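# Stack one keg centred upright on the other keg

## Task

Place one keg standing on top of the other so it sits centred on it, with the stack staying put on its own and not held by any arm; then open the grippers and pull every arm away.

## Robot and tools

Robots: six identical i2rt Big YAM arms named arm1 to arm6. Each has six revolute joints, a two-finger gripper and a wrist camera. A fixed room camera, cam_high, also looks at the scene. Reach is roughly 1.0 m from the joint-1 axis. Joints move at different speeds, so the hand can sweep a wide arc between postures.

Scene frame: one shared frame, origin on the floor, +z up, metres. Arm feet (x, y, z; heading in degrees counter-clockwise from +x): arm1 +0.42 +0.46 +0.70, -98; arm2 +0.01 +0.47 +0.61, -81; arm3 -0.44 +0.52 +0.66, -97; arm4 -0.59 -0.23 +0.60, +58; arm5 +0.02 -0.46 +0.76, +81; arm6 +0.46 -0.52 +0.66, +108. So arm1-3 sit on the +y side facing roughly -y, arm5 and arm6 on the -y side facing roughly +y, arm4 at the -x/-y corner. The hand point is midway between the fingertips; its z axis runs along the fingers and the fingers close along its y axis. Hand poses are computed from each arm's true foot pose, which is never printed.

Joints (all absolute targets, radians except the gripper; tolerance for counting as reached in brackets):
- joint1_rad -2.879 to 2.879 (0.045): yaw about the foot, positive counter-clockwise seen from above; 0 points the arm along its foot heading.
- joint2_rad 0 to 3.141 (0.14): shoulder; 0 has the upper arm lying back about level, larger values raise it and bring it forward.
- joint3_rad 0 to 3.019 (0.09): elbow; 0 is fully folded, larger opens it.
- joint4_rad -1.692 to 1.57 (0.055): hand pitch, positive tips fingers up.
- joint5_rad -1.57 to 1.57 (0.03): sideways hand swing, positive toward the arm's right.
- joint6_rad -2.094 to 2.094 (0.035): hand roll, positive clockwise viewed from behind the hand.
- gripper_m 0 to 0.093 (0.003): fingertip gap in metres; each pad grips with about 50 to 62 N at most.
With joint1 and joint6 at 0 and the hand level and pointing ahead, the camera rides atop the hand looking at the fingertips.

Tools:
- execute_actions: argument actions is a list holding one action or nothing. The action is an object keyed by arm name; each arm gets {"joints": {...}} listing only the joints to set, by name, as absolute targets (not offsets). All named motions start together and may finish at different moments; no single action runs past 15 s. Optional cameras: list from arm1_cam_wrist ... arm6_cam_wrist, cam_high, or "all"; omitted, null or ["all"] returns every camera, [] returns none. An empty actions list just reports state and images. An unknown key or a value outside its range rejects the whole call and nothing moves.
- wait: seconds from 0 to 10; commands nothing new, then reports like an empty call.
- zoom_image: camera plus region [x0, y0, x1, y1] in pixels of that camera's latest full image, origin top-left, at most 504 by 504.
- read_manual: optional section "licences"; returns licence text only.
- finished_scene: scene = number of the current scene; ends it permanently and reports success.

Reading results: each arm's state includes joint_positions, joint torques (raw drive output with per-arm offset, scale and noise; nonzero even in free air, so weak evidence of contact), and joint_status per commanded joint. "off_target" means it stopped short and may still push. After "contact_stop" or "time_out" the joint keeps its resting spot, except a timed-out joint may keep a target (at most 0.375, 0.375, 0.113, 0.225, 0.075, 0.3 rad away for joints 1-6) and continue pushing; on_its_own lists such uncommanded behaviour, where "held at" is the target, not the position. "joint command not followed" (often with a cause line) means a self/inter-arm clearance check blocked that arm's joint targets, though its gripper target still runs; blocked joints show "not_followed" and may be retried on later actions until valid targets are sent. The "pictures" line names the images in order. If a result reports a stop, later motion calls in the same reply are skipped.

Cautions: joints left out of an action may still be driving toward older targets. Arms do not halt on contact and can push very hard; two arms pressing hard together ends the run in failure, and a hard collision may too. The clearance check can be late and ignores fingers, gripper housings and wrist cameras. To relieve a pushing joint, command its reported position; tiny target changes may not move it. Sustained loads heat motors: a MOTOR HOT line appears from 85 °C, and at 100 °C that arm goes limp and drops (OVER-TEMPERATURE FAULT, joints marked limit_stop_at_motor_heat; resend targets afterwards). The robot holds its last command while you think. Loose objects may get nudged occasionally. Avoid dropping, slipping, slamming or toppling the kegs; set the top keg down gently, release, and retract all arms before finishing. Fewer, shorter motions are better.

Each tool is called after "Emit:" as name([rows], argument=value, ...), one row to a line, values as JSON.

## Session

Emit:
execute_actions(actions=[])

Scene clock: 0.00 s.
Joint torques (N m, as the arm reports them, + toward a larger angle): no reading
arm1.joint_positions: joint1_rad=+0.335 joint2_rad=+0.552 joint3_rad=+1.370 joint4_rad=-1.331 joint5_rad=+0.108 joint6_rad=-0.405 gripper_m=+0.094
arm1.joint_status: not commanded
arm1.hand: x=+0.4428 y=+0.2492 z=+1.2473 quat_wxyz=(-0.282, -0.424, -0.752, +0.418) (m; scene frame)
arm2.joint_positions: joint1_rad=-0.242 joint2_rad=+0.622 joint3_rad=+1.469 joint4_rad=-1.475 joint5_rad=-0.151 joint6_rad=+0.288 gripper_m=+0.095
arm2.joint_status: not commanded
arm2.hand: x=+0.0204 y=+0.2620 z=+1.1543 quat_wxyz=(-0.392, -0.713, -0.533, +0.232) (m; scene frame)
arm3.joint_positions: joint1_rad=+0.167 joint2_rad=+0.609 joint3_rad=+1.467 joint4_rad=-1.241 joint5_rad=+0.190 joint6_rad=+0.489 gripper_m=+0.095
arm3.joint_status: not commanded
arm3.hand: x=-0.4689 y=+0.2897 z=+1.2622 quat_wxyz=(-0.444, -0.729, -0.394, +0.340) (m; scene frame)
arm4.joint_positions: joint1_rad=-0.407 joint2_rad=+0.532 joint3_rad=+1.318 joint4_rad=-1.422 joint5_rad=-0.044 joint6_rad=-0.500 gripper_m=+0.094
arm4.joint_status: not commanded
arm4.hand: x=-0.4380 y=-0.1079 z=+1.1075 quat_wxyz=(-0.452, +0.478, -0.752, -0.036) (m; scene frame)
arm5.joint_positions: joint1_rad=+0.310 joint2_rad=+0.629 joint3_rad=+1.465 joint4_rad=-1.187 joint5_rad=+0.267 joint6_rad=+0.089 gripper_m=+0.095
arm5.joint_status: not commanded
arm5.hand: x=+0.0331 y=-0.2214 z=+1.3672 quat_wxyz=(-0.438, +0.536, -0.614, -0.380) (m; scene frame)
arm6.joint_positions: joint1_rad=-0.104 joint2_rad=+0.546 joint3_rad=+1.337 joint4_rad=-1.509 joint5_rad=-0.206 joint6_rad=+0.511 gripper_m=+0.094
arm6.joint_status: not commanded
arm6.hand: x=+0.3842 y=-0.3415 z=+1.1558 quat_wxyz=(-0.085, +0.572, -0.706, -0.408) (m; scene frame)
pictures: arm1_cam_wrist, arm2_cam_wrist, arm3_cam_wrist, arm4_cam_wrist, arm5_cam_wrist, arm6_cam_wrist, cam_high
Images, in order (width x height): arm1_cam_wrist 504x504, arm2_cam_wrist 504x504, arm3_cam_wrist 504x504, arm4_cam_wrist 504x504, arm5_cam_wrist 504x504, arm6_cam_wrist 504x504, cam_high 504x504.

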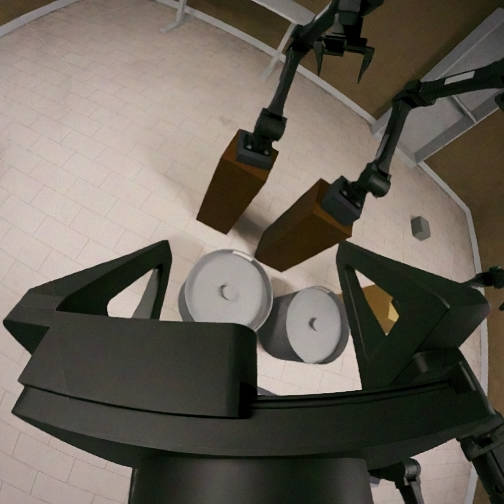

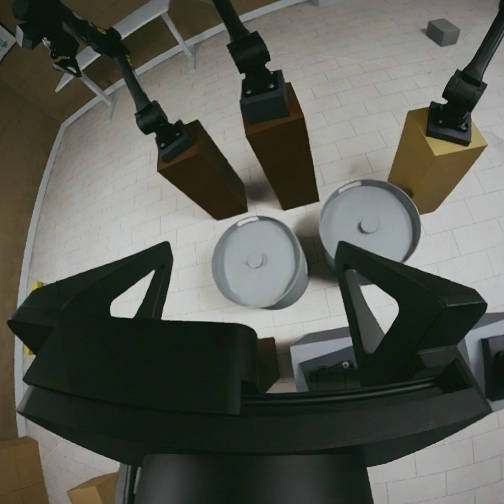

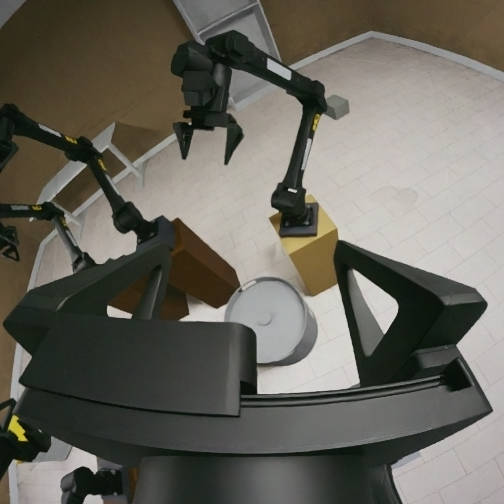

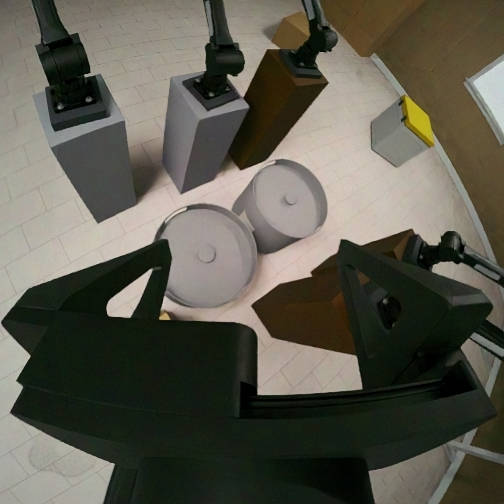

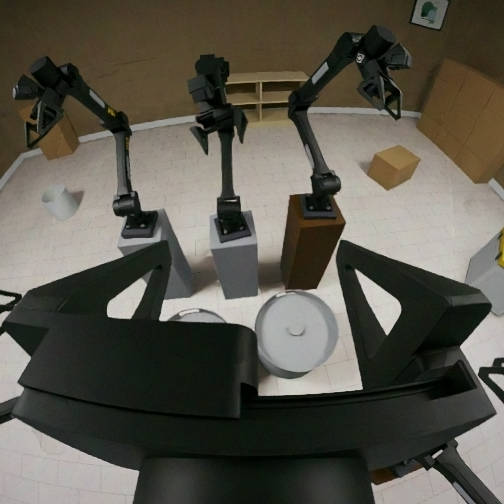

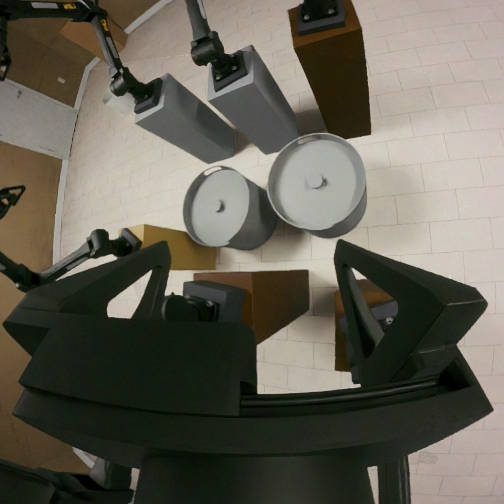

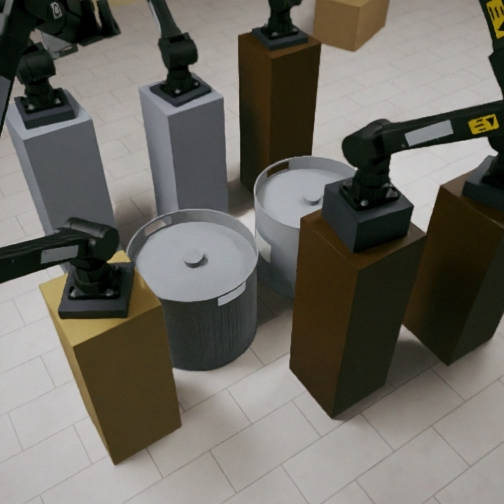

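Emit:
execute_actions([
  {"arm1":{"joints":{"joint1_rad":-0.015,"joint2_rad":1.7,"joint3_rad":0.712,"joint4_rad":-0.6,"joint5_rad":0,"joint6_rad":-0.95}},"arm2":{"joints":{"joint1_rad":0.12,"joint2_rad":1.5,"joint3_rad":0.665,"joint4_rad":-0.75,"joint5_rad":0,"joint6_rad":1.05}},"arm5":{"joints":{"joint1_rad":-0.058,"joint2_rad":1.9,"joint3_rad":0.75,"joint4_rad":-0.6,"joint5_rad":0,"joint6_rad":-1.0}},"arm6":{"joints":{"joint1_rad":-0.098,"joint2_rad":1.7,"joint3_rad":0.85,"joint4_rad":-0.8,"joint5_rad":0,"joint6_rad":1.0}},"arm3":{"joints":{"joint1_rad":-1.2,"joint2_rad":1.5,"joint3_rad":0.8}},"arm4":{"joints":{"joint1_rad":-2.7,"joint2_rad":1.5,"joint3_rad":0.9}}},
], cameras=[])

Emit:
execute_actions([
  {"arm1":{"joints":{"joint2_rad":2.397,"joint4_rad":0.12}},"arm2":{"joints":{"joint2_rad":2.088,"joint4_rad":-0.13}},"arm5":{"joints":{"joint2_rad":2.565,"joint3_rad":0.94,"joint4_rad":0.065}},"arm6":{"joints":{"joint2_rad":2.293,"joint3_rad":0.97,"joint4_rad":-0.225}}},
], cameras=["arm1_cam_wrist","arm2_cam_wrist","arm5_cam_wrist","arm6_cam_wrist"])

Scene clock: 4.57 s.
Joint torques (N m, as the arm reports them, + toward a larger angle): arm1=[ 0.7  -9.32  5.89  0.47 -0.19 -0.04] | arm2=[-0.51 -5.9   7.9   0.93  0.05  0.18] | arm3=[-0.8  -6.07  6.07 -0.48  0.24  0.08] | arm4=[-0.51 -4.94  7.66 -0.55 -0.02  0.01] | arm5=[  2.84 -15.33   4.77   0.35  -0.27  -0.14] | arm6=[ -0.35 -11.6    4.52   0.07   0.25   0.02]
arm1.joint_positions: joint1_rad=-0.013 joint2_rad=+1.690 joint3_rad=+0.698 joint4_rad=-0.615 joint5_rad=+0.001 joint6_rad=-0.939 gripper_m=+0.094
arm1.joint_status: all done
arm1.hand: x=+0.3714 y=+0.1293 z=+0.6343 quat_wxyz=(+0.005, -0.378, -0.925, -0.019) (m; scene frame)
arm2.joint_positions: joint1_rad=+0.114 joint2_rad=+1.481 joint3_rad=+0.659 joint4_rad=-0.766 joint5_rad=-0.001 joint6_rad=+1.038 gripper_m=+0.095
arm2.joint_status: all done
arm2.hand: x=+0.0953 y=+0.1706 z=+0.5926 quat_wxyz=(+0.011, -0.919, -0.395, -0.002) (m; scene frame)
arm3.joint_positions: joint1_rad=-1.195 joint2_rad=+1.487 joint3_rad=+0.806 joint4_rad=-1.230 joint5_rad=+0.189 joint6_rad=+0.489 gripper_m=+0.095
arm3.joint_status: all done
arm3.hand: x=-0.7136 y=+0.4830 z=+0.7044 quat_wxyz=(+0.152, -0.975, +0.099, -0.128) (m; scene frame)
arm4.joint_positions: joint1_rad=-2.702 joint2_rad=+1.492 joint3_rad=+0.897 joint4_rad=-1.417 joint5_rad=-0.045 joint6_rad=-0.500 gripper_m=+0.094
arm4.joint_status: all done
arm4.hand: x=-0.6170 y=-0.4993 z=+0.6801 quat_wxyz=(+0.073, -0.551, -0.806, -0.205) (m; scene frame)
arm5.joint_positions: joint1_rad=-0.062 joint2_rad=+1.891 joint3_rad=+0.744 joint4_rad=-0.612 joint5_rad=+0.004 joint6_rad=-0.985 gripper_m=+0.095
arm5.joint_status: all done
arm5.hand: x=+0.0922 y=-0.1514 z=+0.6368 quat_wxyz=(+0.091, +0.915, -0.394, +0.016) (m; scene frame)
arm6.joint_positions: joint1_rad=-0.104 joint2_rad=+1.695 joint3_rad=+0.851 joint4_rad=-0.815 joint5_rad=-0.002 joint6_rad=+0.989 gripper_m=+0.094
arm6.joint_status: all done
arm6.hand: x=+0.3845 y=-0.1601 z=+0.6240 quat_wxyz=(+0.008, +0.384, -0.922, +0.049) (m; scene frame)
pictures: none
No camera images: the call's "cameras" was empty. Leave "cameras" out to get every camera's image.

Scene clock: 5.97 s.
Joint torques (N m, as the arm reports them, + toward a larger angle): arm1=[  0.68 -11.39  -0.94   0.67  -0.19   0.  ] | arm2=[-0.46 -9.08  2.48  1.01  0.05  0.18] | arm3=[-0.76 -6.12  6.07 -0.47  0.24  0.08] | arm4=[-0.4  -5.11  7.65 -0.63 -0.01  0.  ] | arm5=[  2.13 -19.3   -0.12   0.75  -0.19  -0.15] | arm6=[ -0.17 -17.62   1.75   0.09   0.21   0.06]
arm1.joint_positions: joint1_rad=-0.013 joint2_rad=+2.389 joint3_rad=+0.710 joint4_rad=+0.105 joint5_rad=+0.001 joint6_rad=-0.939 gripper_m=+0.094
arm1.joint_status: all done
arm1.hand: x=+0.3764 y=+0.1618 z=+0.4157 quat_wxyz=(+0.001, -0.378, -0.926, -0.003) (m; scene frame)
arm2.joint_positions: joint1_rad=+0.114 joint2_rad=+2.070 joint3_rad=+0.659 joint4_rad=-0.146 joint5_rad=-0.001 joint6_rad=+1.038 gripper_m=+0.095
arm2.joint_status: all done
arm2.hand: x=+0.0993 y=+0.1567 z=+0.4119 quat_wxyz=(-0.004, -0.919, -0.395, +0.000) (m; scene frame)
arm3.joint_positions: joint1_rad=-1.195 joint2_rad=+1.487 joint3_rad=+0.806 joint4_rad=-1.230 joint5_rad=+0.189 joint6_rad=+0.489 gripper_m=+0.095
arm3.joint_status: not commanded
arm3.hand: x=-0.7136 y=+0.4830 z=+0.7044 quat_wxyz=(+0.152, -0.975, +0.099, -0.128) (m; scene frame)
arm4.joint_positions: joint1_rad=-2.702 joint2_rad=+1.492 joint3_rad=+0.897 joint4_rad=-1.417 joint5_rad=-0.045 joint6_rad=-0.500 gripper_m=+0.094
arm4.joint_status: not commanded
arm4.hand: x=-0.6170 y=-0.4993 z=+0.6801 quat_wxyz=(+0.073, -0.551, -0.806, -0.205) (m; scene frame)
arm5.joint_positions: joint1_rad=-0.062 joint2_rad=+2.571 joint3_rad=+0.936 joint4_rad=+0.052 joint5_rad=+0.003 joint6_rad=-0.986 gripper_m=+0.095
arm5.joint_status: all done
arm5.hand: x=+0.0989 y=-0.1181 z=+0.4090 quat_wxyz=(+0.004, +0.919, -0.395, +0.001) (m; scene frame)
arm6.joint_positions: joint1_rad=-0.104 joint2_rad=+2.297 joint3_rad=+0.966 joint4_rad=-0.240 joint5_rad=-0.002 joint6_rad=+0.990 gripper_m=+0.094
arm6.joint_status: all done
arm6.hand: x=+0.3768 y=-0.1170 z=+0.4076 quat_wxyz=(-0.001, +0.384, -0.923, +0.006) (m; scene frame)
pictures: arm1_cam_wrist, arm2_cam_wrist, arm5_cam_wrist, arm6_cam_wrist
Images, in order (width x height): arm1_cam_wrist 504x504, arm2_cam_wrist 504x504, arm5_cam_wrist 504x504, arm6_cam_wrist 504x504.

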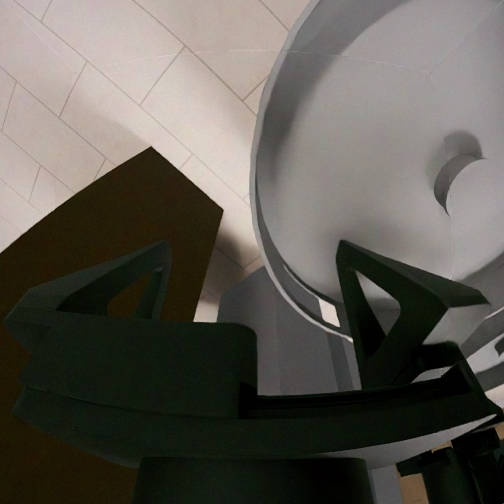

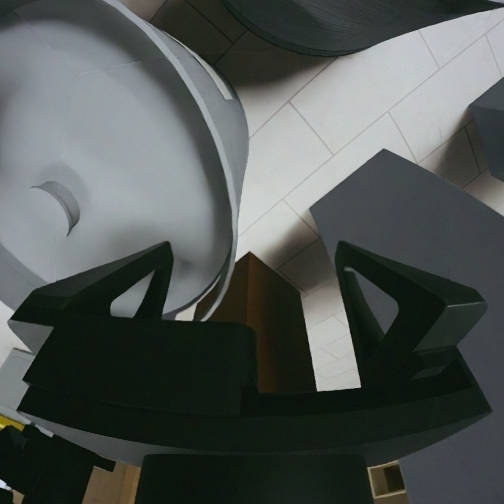

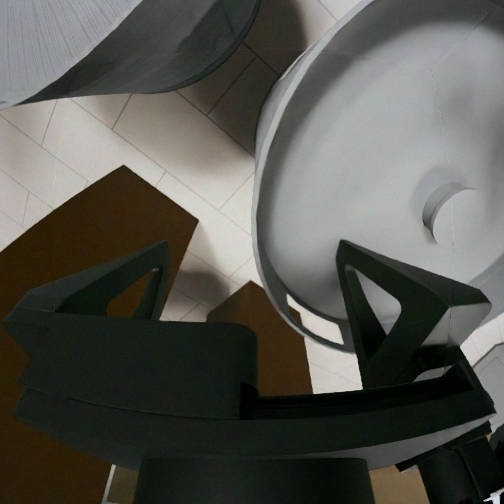

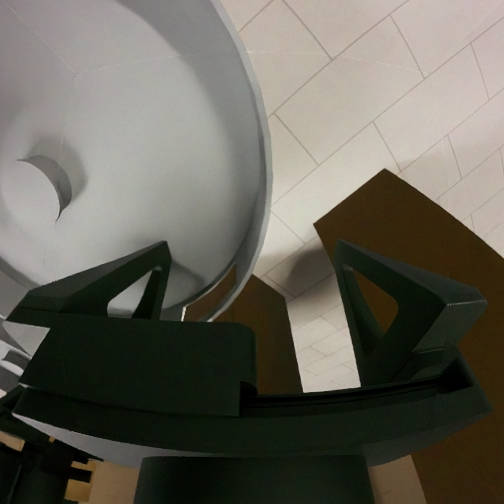

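Emit:
execute_actions([
  {"arm1":{"joints":{"joint1_rad":0.025,"joint2_rad":2.55,"joint3_rad":0.79,"joint4_rad":0.15,"joint6_rad":-0.92}},"arm2":{"joints":{"joint1_rad":0.148,"joint2_rad":2.26,"joint3_rad":0.73,"joint4_rad":-0.06,"joint6_rad":1.07}},"arm5":{"joints":{"joint1_rad":-0.095,"joint2_rad":2.7,"joint3_rad":0.985,"joint4_rad":0.105,"joint6_rad":-1.03}},"arm6":{"joints":{"joint1_rad":-0.138,"joint2_rad":2.42,"joint3_rad":0.97,"joint4_rad":-0.165,"joint6_rad":0.98}}},
], cameras=[])

Emit:
execute_actions([
  {"arm1":{"joints":{"joint2_rad":2.675,"joint3_rad":0.882,"joint4_rad":0.212}},"arm2":{"joints":{"joint2_rad":2.385,"joint3_rad":0.785,"joint4_rad":0.027}},"arm5":{"joints":{"joint2_rad":2.8,"joint3_rad":1.082,"joint4_rad":0.153}},"arm6":{"joints":{"joint2_rad":2.515,"joint3_rad":1.03,"joint4_rad":-0.078}}},
], cameras=["arm1_cam_wrist","arm2_cam_wrist","arm5_cam_wrist","arm6_cam_wrist"])

Scene clock: 8.80 s.
Joint torques (N m, as the arm reports them, + toward a larger angle): arm1=[  1.22 -11.7   -1.8    0.23  -0.18   0.23] | arm2=[  0.05 -10.01   1.01   0.7    0.05   0.18] | arm3=[-0.73 -6.14  6.06 -0.49  0.24  0.08] | arm4=[-0.48 -5.14  7.6  -0.61 -0.01  0.  ] | arm5=[  2.58 -17.71  -1.31   0.39  -0.25  -0.07] | arm6=[ -0.24 -16.12   0.55   0.2    0.1   -0.18]
arm1.joint_positions: joint1_rad=+0.019 joint2_rad=+2.545 joint3_rad=+0.791 joint4_rad=+0.143 joint5_rad=+0.001 joint6_rad=-0.931 gripper_m=+0.094
arm1.joint_status: all done
arm1.hand: x=+0.3870 y=+0.1696 z=+0.3674 quat_wxyz=(+0.006, -0.367, -0.930, -0.021) (m; scene frame)
arm2.joint_positions: joint1_rad=+0.136 joint2_rad=+2.245 joint3_rad=+0.727 joint4_rad=-0.069 joint5_rad=-0.001 joint6_rad=+1.058 gripper_m=+0.095
arm2.joint_status: all done
arm2.hand: x=+0.1063 y=+0.1584 z=+0.3611 quat_wxyz=(+0.011, -0.918, -0.396, -0.002) (m; scene frame)
arm3.joint_positions: joint1_rad=-1.195 joint2_rad=+1.487 joint3_rad=+0.806 joint4_rad=-1.230 joint5_rad=+0.189 joint6_rad=+0.489 gripper_m=+0.095
arm3.joint_status: not commanded
arm3.hand: x=-0.7136 y=+0.4830 z=+0.7044 quat_wxyz=(+0.152, -0.975, +0.099, -0.128) (m; scene frame)
arm4.joint_positions: joint1_rad=-2.702 joint2_rad=+1.492 joint3_rad=+0.897 joint4_rad=-1.417 joint5_rad=-0.045 joint6_rad=-0.500 gripper_m=+0.094
arm4.joint_status: not commanded
arm4.hand: x=-0.6170 y=-0.4993 z=+0.6801 quat_wxyz=(+0.073, -0.551, -0.806, -0.205) (m; scene frame)
arm5.joint_positions: joint1_rad=-0.094 joint2_rad=+2.696 joint3_rad=+0.983 joint4_rad=+0.099 joint5_rad=+0.003 joint6_rad=-1.015 gripper_m=+0.095
arm5.joint_status: all done
arm5.hand: x=+0.1039 y=-0.1414 z=+0.3666 quat_wxyz=(+0.020, +0.918, -0.397, +0.002) (m; scene frame)
arm6.joint_positions: joint1_rad=-0.129 joint2_rad=+2.422 joint3_rad=+0.969 joint4_rad=-0.178 joint5_rad=-0.002 joint6_rad=+0.990 gripper_m=+0.094
arm6.joint_status: all done
arm6.hand: x=+0.3934 y=-0.1481 z=+0.3605 quat_wxyz=(+0.005, +0.372, -0.927, +0.036) (m; scene frame)
pictures: none
No camera images: the call's "cameras" was empty. Leave "cameras" out to get every camera's image.

Scene clock: 9.70 s.
Joint torques (N m, as the arm reports them, + toward a larger angle): arm1=[  1.26 -11.8   -2.31   0.43  -0.15   0.23] | arm2=[ -0.06 -10.26   0.24   0.77   0.05   0.18] | arm3=[-0.78 -6.08  6.05 -0.47  0.25  0.08] | arm4=[-0.49 -5.04  7.64 -0.52 -0.02  0.  ] | arm5=[  2.72 -19.16  -0.87   0.51  -0.25  -0.12] | arm6=[ -0.25 -15.74   0.56   0.37   0.21  -0.1 ]
arm1.joint_positions: joint1_rad=+0.019 joint2_rad=+2.663 joint3_rad=+0.887 joint4_rad=+0.202 joint5_rad=+0.001 joint6_rad=-0.931 gripper_m=+0.094
arm1.joint_status: all done
arm1.hand: x=+0.3852 y=+0.1528 z=+0.3263 quat_wxyz=(+0.001, -0.368, -0.930, -0.003) (m; scene frame)
arm2.joint_positions: joint1_rad=+0.136 joint2_rad=+2.365 joint3_rad=+0.783 joint4_rad=+0.015 joint5_rad=-0.001 joint6_rad=+1.058 gripper_m=+0.095
arm2.joint_status: all done
arm2.hand: x=+0.1088 y=+0.1502 z=+0.3239 quat_wxyz=(+0.001, -0.918, -0.396, -0.001) (m; scene frame)
arm3.joint_positions: joint1_rad=-1.195 joint2_rad=+1.487 joint3_rad=+0.806 joint4_rad=-1.230 joint5_rad=+0.189 joint6_rad=+0.489 gripper_m=+0.095
arm3.joint_status: not commanded
arm3.hand: x=-0.7136 y=+0.4830 z=+0.7044 quat_wxyz=(+0.152, -0.975, +0.099, -0.128) (m; scene frame)
arm4.joint_positions: joint1_rad=-2.702 joint2_rad=+1.492 joint3_rad=+0.897 joint4_rad=-1.417 joint5_rad=-0.045 joint6_rad=-0.500 gripper_m=+0.094
arm4.joint_status: not commanded
arm4.hand: x=-0.6170 y=-0.4993 z=+0.6801 quat_wxyz=(+0.073, -0.551, -0.806, -0.205) (m; scene frame)
arm5.joint_positions: joint1_rad=-0.094 joint2_rad=+2.783 joint3_rad=+1.082 joint4_rad=+0.143 joint5_rad=+0.003 joint6_rad=-1.015 gripper_m=+0.095
arm5.joint_status: all done
arm5.hand: x=+0.1104 y=-0.1164 z=+0.3333 quat_wxyz=(-0.008, +0.918, -0.396, -0.002) (m; scene frame)
arm6.joint_positions: joint1_rad=-0.129 joint2_rad=+2.502 joint3_rad=+1.031 joint4_rad=-0.092 joint5_rad=-0.002 joint6_rad=+0.990 gripper_m=+0.094
arm6.joint_status: all done
arm6.hand: x=+0.3891 y=-0.1241 z=+0.3321 quat_wxyz=(-0.002, +0.373, -0.928, +0.002) (m; scene frame)
pictures: arm1_cam_wrist, arm2_cam_wrist, arm5_cam_wrist, arm6_cam_wrist
Images, in order (width x height): arm1_cam_wrist 504x504, arm2_cam_wrist 504x504, arm5_cam_wrist 504x504, arm6_cam_wrist 504x504.

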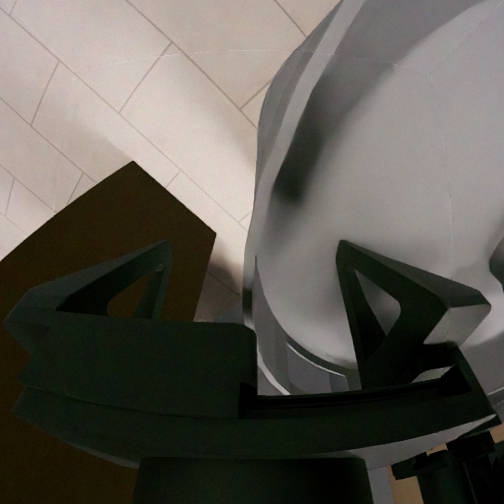

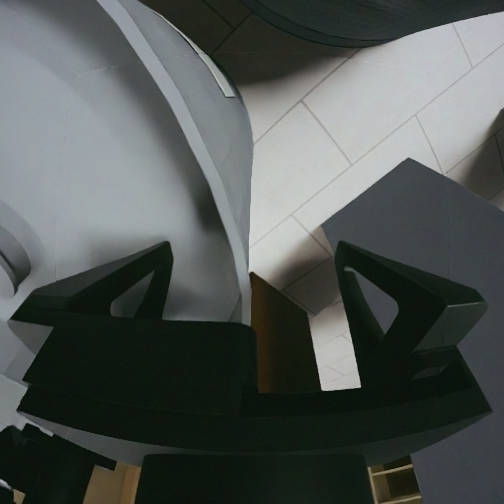

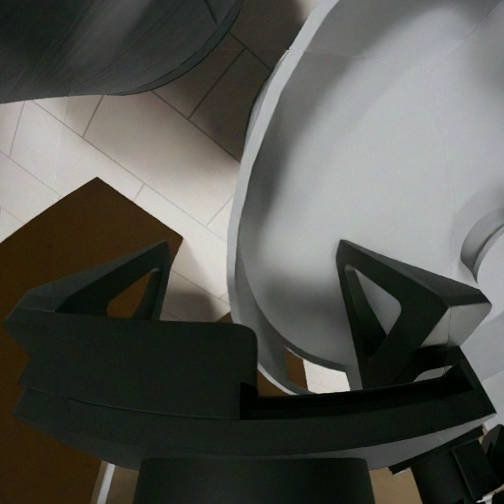

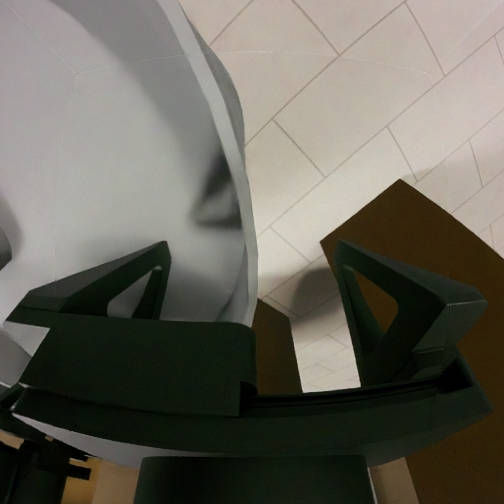

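Emit:
execute_actions([
  {"arm1":{"joints":{"gripper_m":0}},"arm6":{"joints":{"gripper_m":0}},"arm2":{"joints":{"gripper_m":0}},"arm5":{"joints":{"gripper_m":0,"joint3_rad":1.065}}},
], cameras=[])

Emit:
execute_actions([
  {"arm1":{"joints":{"joint2_rad":2.47,"joint3_rad":0.81,"joint4_rad":0.16}},"arm6":{"joints":{"joint2_rad":2.31,"joint3_rad":1.0,"joint4_rad":-0.135}},"arm2":{"joints":{"joint2_rad":2.17,"joint3_rad":0.75,"joint4_rad":-0.055}},"arm5":{"joints":{"joint2_rad":2.6,"joint3_rad":1.0,"joint4_rad":0.12}}},
], cameras=[])

Emit:
execute_actions([
  {"arm1":{"joints":{"joint2_rad":2.32,"joint3_rad":0.73,"joint4_rad":0.095}},"arm6":{"joints":{"joint2_rad":2.175,"joint3_rad":0.955,"joint4_rad":-0.215}},"arm2":{"joints":{"joint2_rad":2.02,"joint3_rad":0.71,"joint4_rad":-0.155}},"arm5":{"joints":{"joint2_rad":2.46,"joint3_rad":0.905,"joint4_rad":0.078}}},
], cameras=["cam_high"])

Scene clock: 12.50 s.
Joint torques (N m, as the arm reports them, + toward a larger angle): arm1=[  1.   -11.78  -2.15   0.13  -0.35   0.25] | arm2=[ -0.24 -10.24  -0.11   0.67   0.02   0.52] | arm3=[-0.79 -6.06  6.06 -0.48  0.24  0.08] | arm4=[-0.64 -5.17  7.63 -0.56 -0.01  0.  ] | arm5=[  1.63 -18.21  -1.36   0.52  -0.07  -0.03] | arm6=[ -0.12 -15.72   0.4    0.1    0.68  -0.48]
arm1.joint_positions: joint1_rad=+0.023 joint2_rad=+2.663 joint3_rad=+0.884 joint4_rad=+0.207 joint5_rad=+0.006 joint6_rad=-0.933 gripper_m=+0.002
arm1.joint_status: all done
arm1.hand: x=+0.3859 y=+0.1533 z=+0.3264 quat_wxyz=(+0.003, -0.364, -0.931, -0.002) (m; scene frame)
arm2.joint_positions: joint1_rad=+0.140 joint2_rad=+2.365 joint3_rad=+0.789 joint4_rad=+0.021 joint5_rad=-0.001 joint6_rad=+1.025 gripper_m=+0.002
arm2.joint_status: all done
arm2.hand: x=+0.1112 y=+0.1459 z=+0.3239 quat_wxyz=(-0.005, -0.911, -0.412, +0.000) (m; scene frame)
arm3.joint_positions: joint1_rad=-1.195 joint2_rad=+1.487 joint3_rad=+0.806 joint4_rad=-1.230 joint5_rad=+0.189 joint6_rad=+0.489 gripper_m=+0.095
arm3.joint_status: not commanded
arm3.hand: x=-0.7136 y=+0.4830 z=+0.7044 quat_wxyz=(+0.152, -0.975, +0.099, -0.128) (m; scene frame)
arm4.joint_positions: joint1_rad=-2.702 joint2_rad=+1.492 joint3_rad=+0.897 joint4_rad=-1.417 joint5_rad=-0.045 joint6_rad=-0.500 gripper_m=+0.094
arm4.joint_status: not commanded
arm4.hand: x=-0.6170 y=-0.4993 z=+0.6801 quat_wxyz=(+0.073, -0.551, -0.806, -0.205) (m; scene frame)
arm5.joint_positions: joint1_rad=-0.093 joint2_rad=+2.786 joint3_rad=+1.065 joint4_rad=+0.146 joint5_rad=+0.000 joint6_rad=-1.023 gripper_m=+0.003
arm5.joint_status: gripper_m off_target (ended at +0.003, target +0.000); the others done
arm5.hand: x=+0.1067 y=-0.1272 z=+0.3333 quat_wxyz=(+0.001, +0.920, -0.392, -0.002) (m; scene frame)
arm6.joint_positions: joint1_rad=-0.132 joint2_rad=+2.502 joint3_rad=+1.032 joint4_rad=-0.086 joint5_rad=-0.012 joint6_rad=+1.028 gripper_m=+0.003
arm6.joint_status: all done
arm6.hand: x=+0.3881 y=-0.1223 z=+0.3321 quat_wxyz=(+0.003, +0.354, -0.935, -0.002) (m; scene frame)
pictures: none
No camera images: the call's "cameras" was empty. Leave "cameras" out to get every camera's image.

Scene clock: 13.53 s.
Joint torques (N m, as the arm reports them, + toward a larger angle): arm1=[  1.32 -20.54  -2.91  -1.1   -0.43   0.25] | arm2=[ -0.09 -18.9    0.73   0.02   0.11   0.53] | arm3=[-0.78 -6.08  6.07 -0.48  0.24  0.08] | arm4=[-0.49 -5.01  7.62 -0.59  0.    0.  ] | arm5=[  2.96 -31.01  -2.    -0.12   0.01  -0.01] | arm6=[ -1.38 -28.89   1.07  -0.61   0.65  -0.39]
arm1.joint_positions: joint1_rad=+0.023 joint2_rad=+2.579 joint3_rad=+0.824 joint4_rad=+0.179 joint5_rad=+0.008 joint6_rad=-0.933 gripper_m=+0.002
arm1.joint_status: all done
arm1.hand: x=+0.3857 y=+0.1556 z=+0.3551 quat_wxyz=(+0.004, -0.364, -0.931, -0.003) (m; scene frame)
arm2.joint_positions: joint1_rad=+0.141 joint2_rad=+2.271 joint3_rad=+0.751 joint4_rad=-0.041 joint5_rad=-0.002 joint6_rad=+1.024 gripper_m=+0.002
arm2.joint_status: all done
arm2.hand: x=+0.1114 y=+0.1475 z=+0.3532 quat_wxyz=(-0.002, -0.911, -0.413, -0.001) (m; scene frame)
arm3.joint_positions: joint1_rad=-1.195 joint2_rad=+1.487 joint3_rad=+0.806 joint4_rad=-1.230 joint5_rad=+0.189 joint6_rad=+0.489 gripper_m=+0.095
arm3.joint_status: not commanded
arm3.hand: x=-0.7136 y=+0.4830 z=+0.7044 quat_wxyz=(+0.152, -0.975, +0.099, -0.128) (m; scene frame)
arm4.joint_positions: joint1_rad=-2.702 joint2_rad=+1.492 joint3_rad=+0.897 joint4_rad=-1.417 joint5_rad=-0.045 joint6_rad=-0.500 gripper_m=+0.094
arm4.joint_status: not commanded
arm4.hand: x=-0.6170 y=-0.4993 z=+0.6801 quat_wxyz=(+0.073, -0.551, -0.806, -0.205) (m; scene frame)
arm5.joint_positions: joint1_rad=-0.092 joint2_rad=+2.709 joint3_rad=+1.012 joint4_rad=+0.131 joint5_rad=-0.002 joint6_rad=-1.023 gripper_m=+0.003
arm5.joint_status: all done
arm5.hand: x=+0.1071 y=-0.1227 z=+0.3609 quat_wxyz=(-0.003, +0.920, -0.392, -0.004) (m; scene frame)
arm6.joint_positions: joint1_rad=-0.132 joint2_rad=+2.426 joint3_rad=+0.994 joint4_rad=-0.112 joint5_rad=-0.011 joint6_rad=+1.028 gripper_m=+0.003
arm6.joint_status: all done
arm6.hand: x=+0.3877 y=-0.1185 z=+0.3596 quat_wxyz=(+0.001, +0.353, -0.936, -0.008) (m; scene frame)
pictures: none
No camera images: the call's "cameras" was empty. Leave "cameras" out to get every camera's image.

Scene clock: 14.53 s.
Joint torques (N m, as the arm reports them, + toward a larger angle): arm1=[  1.35 -19.46  -1.46  -1.1   -0.44   0.24] | arm2=[ -0.31 -16.87   3.14   0.23   0.1    0.52] | arm3=[-0.8  -6.14  6.06 -0.48  0.24  0.08] | arm4=[-0.43 -5.18  7.64 -0.58 -0.01  0.  ] | arm5=[  2.03 -28.72  -1.57  -0.13   0.01   0.  ] | arm6=[ -1.49 -26.     2.94  -0.38   0.63  -0.54]
arm1.joint_positions: joint1_rad=+0.023 joint2_rad=+2.420 joint3_rad=+0.732 joint4_rad=+0.116 joint5_rad=+0.008 joint6_rad=-0.933 gripper_m=+0.002
arm1.joint_status: all done
arm1.hand: x=+0.3857 y=+0.1567 z=+0.4060 quat_wxyz=(+0.004, -0.364, -0.931, -0.001) (m; scene frame)
arm2.joint_positions: joint1_rad=+0.141 joint2_rad=+2.102 joint3_rad=+0.697 joint4_rad=-0.148 joint5_rad=-0.002 joint6_rad=+1.024 gripper_m=+0.002
arm2.joint_status: all done
arm2.hand: x=+0.1116 y=+0.1469 z=+0.4044 quat_wxyz=(-0.007, -0.911, -0.413, +0.000) (m; scene frame)
arm3.joint_positions: joint1_rad=-1.195 joint2_rad=+1.487 joint3_rad=+0.806 joint4_rad=-1.230 joint5_rad=+0.189 joint6_rad=+0.489 gripper_m=+0.095
arm3.joint_status: not commanded
arm3.hand: x=-0.7136 y=+0.4830 z=+0.7044 quat_wxyz=(+0.152, -0.975, +0.099, -0.128) (m; scene frame)
arm4.joint_positions: joint1_rad=-2.702 joint2_rad=+1.492 joint3_rad=+0.897 joint4_rad=-1.417 joint5_rad=-0.045 joint6_rad=-0.500 gripper_m=+0.094
arm4.joint_status: not commanded
arm4.hand: x=-0.6170 y=-0.4993 z=+0.6801 quat_wxyz=(+0.073, -0.551, -0.806, -0.205) (m; scene frame)
arm5.joint_positions: joint1_rad=-0.091 joint2_rad=+2.560 joint3_rad=+0.911 joint4_rad=+0.087 joint5_rad=-0.002 joint6_rad=-1.023 gripper_m=+0.003
arm5.joint_status: all done
arm5.hand: x=+0.1073 y=-0.1221 z=+0.4131 quat_wxyz=(-0.005, +0.920, -0.391, -0.004) (m; scene frame)
arm6.joint_positions: joint1_rad=-0.134 joint2_rad=+2.277 joint3_rad=+0.934 joint4_rad=-0.204 joint5_rad=-0.011 joint6_rad=+1.028 gripper_m=+0.003
arm6.joint_status: all done
arm6.hand: x=+0.3880 y=-0.1183 z=+0.4125 quat_wxyz=(+0.002, +0.352, -0.936, -0.006) (m; scene frame)
pictures: cam_high
Images, in order (width x height): cam_high 504x504.

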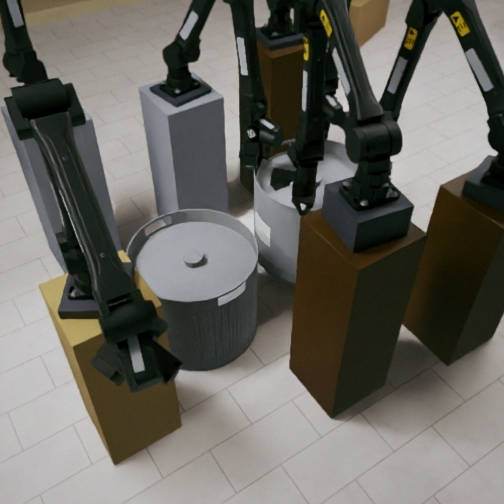

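Emit:
execute_actions([
  {"arm1":{"joints":{"joint1_rad":-0.04,"joint2_rad":2.08,"joint3_rad":0.81,"joint4_rad":-0.18,"joint6_rad":-0.995}},"arm6":{"joints":{"joint1_rad":-0.03,"joint2_rad":1.945,"joint3_rad":0.785,"joint4_rad":-0.285,"joint6_rad":1.13}},"arm2":{"joints":{"joint1_rad":0.027,"joint2_rad":1.825,"joint3_rad":0.83,"joint4_rad":-0.43,"joint6_rad":0.912}},"arm5":{"joints":{"joint1_rad":-0.04,"joint2_rad":2.265,"joint3_rad":0.655,"joint4_rad":0.11,"joint6_rad":-0.97}}},
], cameras=[])

Emit:
execute_actions([
  {"arm1":{"joints":{"joint2_rad":1.77,"joint3_rad":0.8,"joint4_rad":-0.44}},"arm6":{"joints":{"joint2_rad":1.645,"joint3_rad":0.81,"joint4_rad":-0.57}},"arm2":{"joints":{"joint2_rad":1.565,"joint3_rad":0.885,"joint4_rad":-0.72}},"arm5":{"joints":{"joint2_rad":1.9,"joint3_rad":0.58,"joint4_rad":-0.153}}},
], cameras=[])

Emit:
execute_actions([
  {"arm1":{"joints":{"joint2_rad":1.4,"joint3_rad":0.925,"joint4_rad":-0.895}},"arm6":{"joints":{"joint2_rad":1.33,"joint3_rad":0.985,"joint4_rad":-1.025}},"arm2":{"joints":{"joint2_rad":1.31,"joint3_rad":1.085,"joint4_rad":-1.165}},"arm5":{"joints":{"joint2_rad":1.365,"joint3_rad":0.66,"joint4_rad":-0.7}}},
], cameras=["cam_high"])

Scene clock: 17.70 s.
Joint torques (N m, as the arm reports them, + toward a larger angle): arm1=[  0.45 -20.32   3.44  -0.62  -0.86   0.04] | arm2=[ -1.55 -19.31   8.03  -0.42   0.21  -0.07] | arm3=[-0.8  -6.07  6.06 -0.48  0.24  0.08] | arm4=[-0.38 -5.01  7.64 -0.58 -0.01  0.  ] | arm5=[  3.15 -24.11  -1.74   0.27  -0.13   0.06] | arm6=[  1.08 -21.77   4.67  -0.5    0.84  -0.2 ]
arm1.joint_positions: joint1_rad=-0.034 joint2_rad=+2.182 joint3_rad=+0.781 joint4_rad=-0.171 joint5_rad=+0.019 joint6_rad=-0.991 gripper_m=+0.003
arm1.joint_status: all done
arm1.hand: x=+0.3577 y=+0.1068 z=+0.4807 quat_wxyz=(+0.009, -0.364, -0.931, +0.000) (m; scene frame)
arm2.joint_positions: joint1_rad=+0.037 joint2_rad=+1.937 joint3_rad=+0.788 joint4_rad=-0.405 joint5_rad=-0.005 joint6_rad=+0.924 gripper_m=+0.002
arm2.joint_status: all done
arm2.hand: x=+0.0864 y=+0.0968 z=+0.4697 quat_wxyz=(-0.006, -0.911, -0.411, -0.001) (m; scene frame)
arm3.joint_positions: joint1_rad=-1.195 joint2_rad=+1.487 joint3_rad=+0.806 joint4_rad=-1.230 joint5_rad=+0.189 joint6_rad=+0.489 gripper_m=+0.095
arm3.joint_status: not commanded
arm3.hand: x=-0.7136 y=+0.4830 z=+0.7044 quat_wxyz=(+0.152, -0.975, +0.099, -0.128) (m; scene frame)
arm4.joint_positions: joint1_rad=-2.702 joint2_rad=+1.492 joint3_rad=+0.897 joint4_rad=-1.417 joint5_rad=-0.045 joint6_rad=-0.500 gripper_m=+0.094
arm4.joint_status: not commanded
arm4.hand: x=-0.6170 y=-0.4993 z=+0.6801 quat_wxyz=(+0.073, -0.551, -0.806, -0.205) (m; scene frame)
arm5.joint_positions: joint1_rad=-0.041 joint2_rad=+2.346 joint3_rad=+0.663 joint4_rad=+0.113 joint5_rad=+0.000 joint6_rad=-0.969 gripper_m=+0.003
arm5.joint_status: all done
arm5.hand: x=+0.0796 y=-0.1726 z=+0.4860 quat_wxyz=(-0.002, +0.919, -0.393, -0.002) (m; scene frame)
arm6.joint_positions: joint1_rad=-0.031 joint2_rad=+2.031 joint3_rad=+0.750 joint4_rad=-0.271 joint5_rad=-0.017 joint6_rad=+1.148 gripper_m=+0.002
arm6.joint_status: all done
arm6.hand: x=+0.3583 y=-0.1722 z=+0.4843 quat_wxyz=(+0.006, +0.344, -0.939, -0.004) (m; scene frame)
pictures: none
joint command not followed: on one or more control steps a check withheld the commanded joint targets of the arm2 arm, and it was not sent them on those steps.
cause: the commanded joint targets would bring a part of the robot too close to another arm (this arm's wrist (the part past joint 4) and the other arm's wrist (the part past joint 4)); next, command targets that bring no part of the robot closer to that arm.
No camera images: the call's "cameras" was empty. Leave "cameras" out to get every camera's image.

Scene clock: 18.90 s.
Joint torques (N m, as the arm reports them, + toward a larger angle): arm1=[  0.75 -18.07   9.21   0.22  -1.03   0.06] | arm2=[ -1.58 -15.98  14.54  -0.21   0.34  -0.04] | arm3=[-0.79 -6.09  6.06 -0.47  0.24  0.08] | arm4=[-0.69 -5.1   7.61 -0.54 -0.01  0.  ] | arm5=[  2.38 -22.62   2.88   0.12  -0.02   0.05] | arm6=[ -0.27 -21.64   8.69  -0.38   0.62  -0.17]
arm1.joint_positions: joint1_rad=-0.034 joint2_rad=+1.864 joint3_rad=+0.728 joint4_rad=-0.446 joint5_rad=+0.023 joint6_rad=-0.992 gripper_m=+0.003
arm1.joint_status: all done
arm1.hand: x=+0.3575 y=+0.1117 z=+0.5825 quat_wxyz=(+0.012, -0.363, -0.932, -0.005) (m; scene frame)
arm2.joint_positions: joint1_rad=+0.036 joint2_rad=+1.650 joint3_rad=+0.799 joint4_rad=-0.699 joint5_rad=-0.008 joint6_rad=+0.922 gripper_m=+0.002
arm2.joint_status: all done
arm2.hand: x=+0.0859 y=+0.1016 z=+0.5737 quat_wxyz=(-0.008, -0.911, -0.412, -0.002) (m; scene frame)
arm3.joint_positions: joint1_rad=-1.195 joint2_rad=+1.487 joint3_rad=+0.806 joint4_rad=-1.230 joint5_rad=+0.189 joint6_rad=+0.489 gripper_m=+0.095
arm3.joint_status: not commanded
arm3.hand: x=-0.7136 y=+0.4830 z=+0.7044 quat_wxyz=(+0.152, -0.975, +0.099, -0.128) (m; scene frame)
arm4.joint_positions: joint1_rad=-2.702 joint2_rad=+1.492 joint3_rad=+0.897 joint4_rad=-1.417 joint5_rad=-0.045 joint6_rad=-0.500 gripper_m=+0.094
arm4.joint_status: not commanded
arm4.hand: x=-0.6170 y=-0.4993 z=+0.6801 quat_wxyz=(+0.073, -0.551, -0.806, -0.205) (m; scene frame)
arm5.joint_positions: joint1_rad=-0.036 joint2_rad=+1.980 joint3_rad=+0.569 joint4_rad=-0.145 joint5_rad=-0.001 joint6_rad=-0.968 gripper_m=+0.003
arm5.joint_status: all done
arm5.hand: x=+0.0798 y=-0.1660 z=+0.5861 quat_wxyz=(-0.009, +0.920, -0.391, -0.004) (m; scene frame)
arm6.joint_positions: joint1_rad=-0.031 joint2_rad=+1.739 joint3_rad=+0.755 joint4_rad=-0.570 joint5_rad=-0.010 joint6_rad=+1.145 gripper_m=+0.003
arm6.joint_status: all done
arm6.hand: x=+0.3578 y=-0.1677 z=+0.5848 quat_wxyz=(+0.002, +0.345, -0.938, -0.002) (m; scene frame)
pictures: none
No camera images: the call's "cameras" was empty. Leave "cameras" out to get every camera's image.

Scene clock: 21.47 s.
Joint torques (N m, as the arm reports them, + toward a larger angle): arm1=[ 0.5  -7.8   9.81 -0.32 -0.23  0.21] | arm2=[-1.83 -6.35 11.04  0.3   0.05 -0.07] | arm3=[-0.82 -6.08  6.06 -0.49  0.24  0.08] | arm4=[-0.67 -5.22  7.63 -0.56 -0.01 -0.01] | arm5=[ 2.54 -9.51 10.32  0.02 -0.12 -0.04] | arm6=[-0.84 -8.78 10.48 -0.53  0.21 -0.17]
arm1.joint_positions: joint1_rad=-0.037 joint2_rad=+1.384 joint3_rad=+0.906 joint4_rad=-0.880 joint5_rad=+0.003 joint6_rad=-1.002 gripper_m=+0.000
arm1.joint_status: all done
arm1.hand: x=+0.3503 y=+0.0563 z=+0.8003 quat_wxyz=(-0.020, -0.359, -0.928, +0.102) (m; scene frame)
arm2.joint_positions: joint1_rad=+0.038 joint2_rad=+1.293 joint3_rad=+1.084 joint4_rad=-1.150 joint5_rad=-0.001 joint6_rad=+0.924 gripper_m=+0.001
arm2.joint_status: all done
arm2.hand: x=+0.0922 y=+0.0687 z=+0.7977 quat_wxyz=(-0.101, -0.906, -0.410, +0.022) (m; scene frame)
arm3.joint_positions: joint1_rad=-1.195 joint2_rad=+1.487 joint3_rad=+0.806 joint4_rad=-1.230 joint5_rad=+0.189 joint6_rad=+0.489 gripper_m=+0.095
arm3.joint_status: not commanded
arm3.hand: x=-0.7136 y=+0.4830 z=+0.7044 quat_wxyz=(+0.152, -0.975, +0.099, -0.128) (m; scene frame)
arm4.joint_positions: joint1_rad=-2.702 joint2_rad=+1.492 joint3_rad=+0.897 joint4_rad=-1.417 joint5_rad=-0.045 joint6_rad=-0.500 gripper_m=+0.094
arm4.joint_status: not commanded
arm4.hand: x=-0.6170 y=-0.4993 z=+0.6801 quat_wxyz=(+0.073, -0.551, -0.806, -0.205) (m; scene frame)
arm5.joint_positions: joint1_rad=-0.036 joint2_rad=+1.349 joint3_rad=+0.641 joint4_rad=-0.687 joint5_rad=+0.001 joint6_rad=-0.965 gripper_m=+0.001
arm5.joint_status: all done
arm5.hand: x=+0.0884 y=-0.1293 z=+0.7824 quat_wxyz=(-0.087, +0.916, -0.392, -0.019) (m; scene frame)
arm6.joint_positions: joint1_rad=-0.020 joint2_rad=+1.315 joint3_rad=+0.954 joint4_rad=-1.010 joint5_rad=-0.002 joint6_rad=+1.141 gripper_m=+0.001
arm6.joint_status: all done
arm6.hand: x=+0.3447 y=-0.1374 z=+0.7944 quat_wxyz=(-0.008, +0.352, -0.931, -0.094) (m; scene frame)
pictures: cam_high
joint command not followed: on one or more control steps a check withheld the commanded joint targets of the arm1 arm, and it was not sent them on those steps.
cause: the commanded joint targets would bring a part of the robot too close to another arm (this arm's wrist (the part past joint 4) and the other arm's wrist (the part past joint 4)); next, command targets that bring no part of the robot closer to that arm.
joint command not followed: on one or more control steps a check withheld the commanded joint targets of the arm5 arm, and it was not sent them on those steps.
cause: the commanded joint targets would bring a part of the robot too close to another arm (this arm's wrist (the part past joint 4) and the other arm's wrist (the part past joint 4)); next, command targets that bring no part of the robot closer to that arm.
joint command not followed: on one or more control steps a check withheld the commanded joint targets of the arm6 arm, and it was not sent them on those steps.
cause: the commanded joint targets would bring a part of the robot too close to another arm (this arm's wrist (the part past joint 4) and the other arm's wrist (the part past joint 4)); next, command targets that bring no part of the robot closer to that arm.
Images, in order (width x height): cam_high 504x504.

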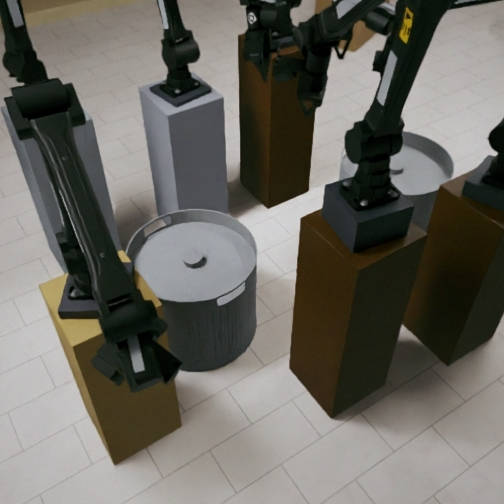

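Dropped: the step was too big. Look.

Emit:
execute_actions([
  {"arm1":{"joints":{"joint2_rad":1.483,"joint3_rad":0.834,"joint4_rad":-0.922,"joint6_rad":-1.75,"gripper_m":0.093}},"arm6":{"joints":{"joint2_rad":1.42,"joint3_rad":0.885,"joint4_rad":-1.04,"joint6_rad":1.86,"gripper_m":0.093}},"arm2":{"joints":{"joint3_rad":0.95,"gripper_m":0.093}},"arm5":{"joints":{"gripper_m":0.093}}},
], cameras=["arm1_cam_wrist","arm6_cam_wrist","cam_high"])

Scene clock: 24.10 s.
Joint torques (N m, as the arm reports them, + toward a larger angle): arm1=[ 0.76 -9.43  7.96 -0.68 -0.23 -0.03] | arm2=[-1.78 -6.05 11.23  0.23  0.06 -0.05] | arm3=[-0.79 -6.11  6.07 -0.49  0.24  0.08] | arm4=[-0.54 -5.07  7.63 -0.6  -0.01  0.  ] | arm5=[ 2.31 -9.49 10.07  0.04 -0.1   0.03] | arm6=[ -1.54 -11.49   7.25  -0.84   0.24   0.07]
arm1.joint_positions: joint1_rad=-0.037 joint2_rad=+1.484 joint3_rad=+0.821 joint4_rad=-0.911 joint5_rad=+0.003 joint6_rad=-1.739 gripper_m=+0.093
arm1.joint_status: all done
arm1.hand: x=+0.3592 y=+0.1082 z=+0.7340 quat_wxyz=(+0.000, +0.000, -1.000, -0.004) (m; scene frame)
arm2.joint_positions: joint1_rad=+0.038 joint2_rad=+1.293 joint3_rad=+0.939 joint4_rad=-1.155 joint5_rad=-0.001 joint6_rad=+0.923 gripper_m=+0.093
arm2.joint_status: all done
arm2.hand: x=+0.0816 y=+0.1198 z=+0.7397 quat_wxyz=(-0.027, -0.911, -0.412, +0.006) (m; scene frame)
arm3.joint_positions: joint1_rad=-1.195 joint2_rad=+1.487 joint3_rad=+0.806 joint4_rad=-1.230 joint5_rad=+0.189 joint6_rad=+0.489 gripper_m=+0.095
arm3.joint_status: not commanded
arm3.hand: x=-0.7136 y=+0.4830 z=+0.7044 quat_wxyz=(+0.152, -0.975, +0.099, -0.128) (m; scene frame)
arm4.joint_positions: joint1_rad=-2.702 joint2_rad=+1.492 joint3_rad=+0.897 joint4_rad=-1.417 joint5_rad=-0.045 joint6_rad=-0.500 gripper_m=+0.094
arm4.joint_status: not commanded
arm4.hand: x=-0.6170 y=-0.4993 z=+0.6801 quat_wxyz=(+0.073, -0.551, -0.806, -0.205) (m; scene frame)
arm5.joint_positions: joint1_rad=-0.036 joint2_rad=+1.349 joint3_rad=+0.641 joint4_rad=-0.687 joint5_rad=+0.001 joint6_rad=-0.965 gripper_m=+0.093
arm5.joint_status: all done
arm5.hand: x=+0.0884 y=-0.1293 z=+0.7824 quat_wxyz=(-0.087, +0.916, -0.392, -0.019) (m; scene frame)
arm6.joint_positions: joint1_rad=-0.020 joint2_rad=+1.423 joint3_rad=+0.881 joint4_rad=-1.029 joint5_rad=-0.002 joint6_rad=+1.849 gripper_m=+0.093
arm6.joint_status: all done
arm6.hand: x=+0.3560 y=-0.1739 z=+0.7288 quat_wxyz=(-0.003, +0.007, -1.000, +0.005) (m; scene frame)
pictures: arm1_cam_wrist, arm6_cam_wrist, cam_high
Images, in order (width x height): arm1_cam_wrist 504x504, arm6_cam_wrist 504x504, cam_high 504x504.

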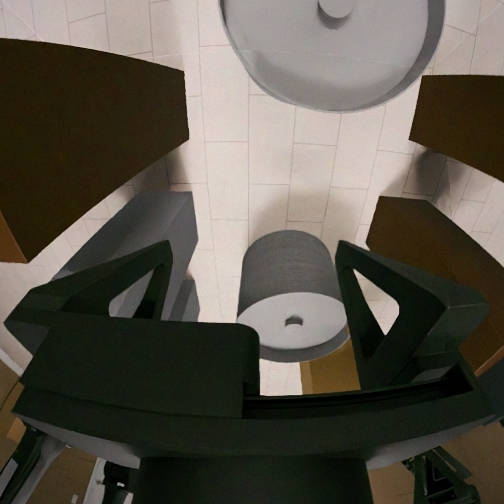

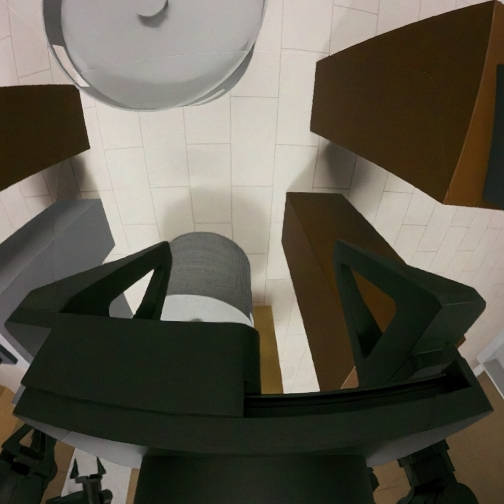

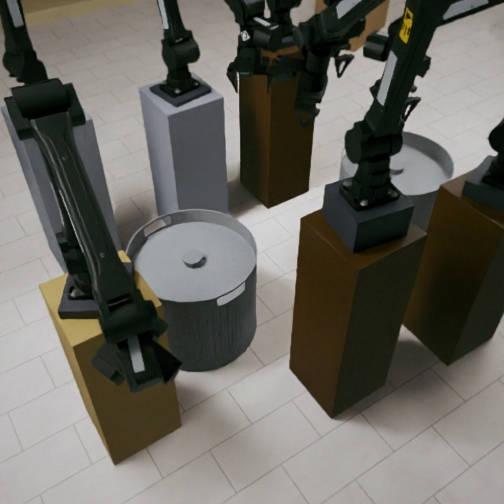

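Emit:
execute_actions([
  {"arm1":{"joints":{"joint1_rad":0.95,"joint2_rad":2.0,"joint3_rad":1.15,"joint4_rad":-0.8,"joint6_rad":0.02}},"arm6":{"joints":{"joint1_rad":-1.04,"joint2_rad":1.9,"joint3_rad":1.1,"joint4_rad":-0.85,"joint6_rad":0.06}},"arm2":{"joints":{"joint1_rad":0.795,"joint2_rad":1.8,"joint3_rad":1.2,"joint4_rad":-1.1,"joint6_rad":1.73}},"arm5":{"joints":{"joint1_rad":-0.85,"joint2_rad":2.0,"joint3_rad":1.1,"joint4_rad":-0.8,"joint6_rad":-1.8}}},
], cameras=[])

Emit:
execute_actions([
  {"arm1":{"joints":{"joint2_rad":2.41,"joint3_rad":1.245,"joint4_rad":-0.38}},"arm6":{"joints":{"joint2_rad":2.3,"joint3_rad":1.165,"joint4_rad":-0.41}},"arm2":{"joints":{"joint2_rad":2.36,"joint3_rad":1.57,"joint4_rad":-0.75}},"arm5":{"joints":{"joint2_rad":2.625,"joint3_rad":1.57,"joint4_rad":-0.485}}},
], cameras=["arm1_cam_wrist","arm2_cam_wrist","arm5_cam_wrist","arm6_cam_wrist","cam_high"])

Scene clock: 29.83 s.
Joint torques (N m, as the arm reports them, + toward a larger angle): arm1=[ 0.85 -9.44  7.   -0.17 -0.23  0.09] | arm2=[ -2.03 -11.19  10.24   0.31   0.04   0.01] | arm3=[-0.8  -6.12  6.06 -0.49  0.24  0.08] | arm4=[-0.56 -5.06  7.62 -0.55 -0.01  0.  ] | arm5=[  2.42 -14.23   7.41   0.11  -0.15   0.17] | arm6=[  1.58 -11.93   6.9   -0.4    0.15  -0.08]
arm1.joint_positions: joint1_rad=-0.012 joint2_rad=+1.503 joint3_rad=+0.831 joint4_rad=-0.893 joint5_rad=+0.002 joint6_rad=-1.721 gripper_m=+0.093
arm1.joint_status: joint1_rad time_out (moved +0.025 of +0.987); joint2_rad time_out (moved +0.019 of +0.516); joint3_rad time_out (moved +0.010 of +0.329); joint4_rad time_out (moved +0.018 of +0.111); joint6_rad time_out (moved +0.017 of +1.759)
arm1.on_its_own: joint1_rad is held at -0.012, not at your +0.950, since a time_out; joint2_rad is held at +1.503, not at your +2.000, since a time_out; joint3_rad is held at +0.831, not at your +1.150, since a time_out; joint4_rad is held at -0.893, not at your -0.800, since a time_out; joint6_rad is held at -1.722, not at your +0.020, since a time_out
arm1.hand: x=+0.3672 y=+0.0996 z=+0.7304 quat_wxyz=(+0.000, +0.003, -1.000, +0.001) (m; scene frame)
arm2.joint_positions: joint1_rad=+0.217 joint2_rad=+1.504 joint3_rad=+1.041 joint4_rad=-1.120 joint5_rad=-0.001 joint6_rad=+1.111 gripper_m=+0.093
arm2.joint_status: joint1_rad time_out (moved +0.179 of +0.757); joint2_rad time_out (moved +0.210 of +0.507); joint3_rad time_out (moved +0.102 of +0.261); joint6_rad time_out (moved +0.187 of +0.807); the others done
arm2.on_its_own: joint1_rad is held at +0.204, not at your +0.795, since a time_out; joint2_rad is held at +1.485, not at your +1.800, since a time_out; joint3_rad is held at +1.048, not at your +1.200, since a time_out; joint6_rad is held at +1.107, not at your +1.730, since a time_out
arm2.hand: x=+0.1598 y=+0.0953 z=+0.7006 quat_wxyz=(+0.009, -0.913, -0.408, -0.001) (m; scene frame)
arm3.joint_positions: joint1_rad=-1.195 joint2_rad=+1.487 joint3_rad=+0.806 joint4_rad=-1.230 joint5_rad=+0.189 joint6_rad=+0.489 gripper_m=+0.095
arm3.joint_status: not commanded
arm3.hand: x=-0.7136 y=+0.4830 z=+0.7044 quat_wxyz=(+0.152, -0.975, +0.099, -0.128) (m; scene frame)
arm4.joint_positions: joint1_rad=-2.702 joint2_rad=+1.492 joint3_rad=+0.897 joint4_rad=-1.417 joint5_rad=-0.045 joint6_rad=-0.500 gripper_m=+0.094
arm4.joint_status: not commanded
arm4.hand: x=-0.6170 y=-0.4993 z=+0.6801 quat_wxyz=(+0.073, -0.551, -0.806, -0.205) (m; scene frame)
arm5.joint_positions: joint1_rad=-0.211 joint2_rad=+1.552 joint3_rad=+0.808 joint4_rad=-0.779 joint5_rad=+0.003 joint6_rad=-1.107 gripper_m=+0.093
arm5.joint_status: joint1_rad time_out (moved -0.174 of -0.814); joint2_rad time_out (moved +0.203 of +0.651); joint3_rad time_out (moved +0.167 of +0.459); joint6_rad time_out (moved -0.142 of -0.835); the others done
arm5.on_its_own: joint1_rad is held at -0.213, not at your -0.850, since a time_out; joint2_rad is held at +1.541, not at your +2.000, since a time_out; joint3_rad is held at +0.803, not at your +1.100, since a time_out; joint6_rad is held at -1.103, not at your -1.800, since a time_out
arm5.hand: x=+0.1589 y=-0.1112 z=+0.7642 quat_wxyz=(-0.025, +0.913, -0.408, -0.002) (m; scene frame)
arm6.joint_positions: joint1_rad=-0.056 joint2_rad=+1.442 joint3_rad=+0.882 joint4_rad=-1.011 joint5_rad=+0.000 joint6_rad=+1.834 gripper_m=+0.093
arm6.joint_status: joint1_rad time_out (moved -0.036 of -1.020); joint2_rad time_out (moved +0.019 of +0.477); joint3_rad time_out (moved +0.001 of +0.219); joint4_rad time_out (moved +0.018 of +0.179); joint6_rad time_out (moved -0.015 of -1.789)
arm6.on_its_own: joint1_rad is held at -0.044, not at your -1.040, since a time_out; joint2_rad is held at +1.434, not at your +1.900, since a time_out; joint3_rad is held at +0.885, not at your +1.100, since a time_out; joint4_rad is held at -1.015, not at your -0.850, since a time_out; joint6_rad is held at +1.835, not at your +0.060, since a time_out
arm6.hand: x=+0.3679 y=-0.1667 z=+0.7227 quat_wxyz=(-0.004, -0.004, -1.000, +0.005) (m; scene frame)
pictures: none
joint command not followed: on one or more control steps a check withheld the commanded joint targets of the arm1 arm, and it was not sent them on those steps.
cause: the commanded joint targets would bring a part of the robot too close to another arm (this arm's wrist (the part past joint 4) and the other arm's wrist (the part past joint 4)); next, command targets that bring no part of the robot closer to that arm.
joint command not followed: on one or more control steps a check withheld the commanded joint targets of the arm2 arm, and it was not sent them on those steps.
cause: the commanded joint targets would bring a part of the robot too close to another arm (this arm's wrist (the part past joint 4) and the other arm's wrist (the part past joint 4)); next, command targets that bring no part of the robot closer to that arm.
joint command not followed: on one or more control steps a check withheld the commanded joint targets of the arm5 arm, and it was not sent them on those steps.
cause: the commanded joint targets would bring a part of the robot too close to another arm (this arm's wrist (the part past joint 4) and the other arm's wrist (the part past joint 4)); next, command targets that bring no part of the robot closer to that arm.
joint command not followed: on one or more control steps a check withheld the commanded joint targets of the arm6 arm, and it was not sent them on those steps.
cause: the commanded joint targets would bring a part of the robot too close to another arm (this arm's wrist (the part past joint 4) and the other arm's wrist (the part past joint 4)); next, command targets that bring no part of the robot closer to that arm.
No camera images: the call's "cameras" was empty. Leave "cameras" out to get every camera's image.

not run: a stop came earlier in this reply.


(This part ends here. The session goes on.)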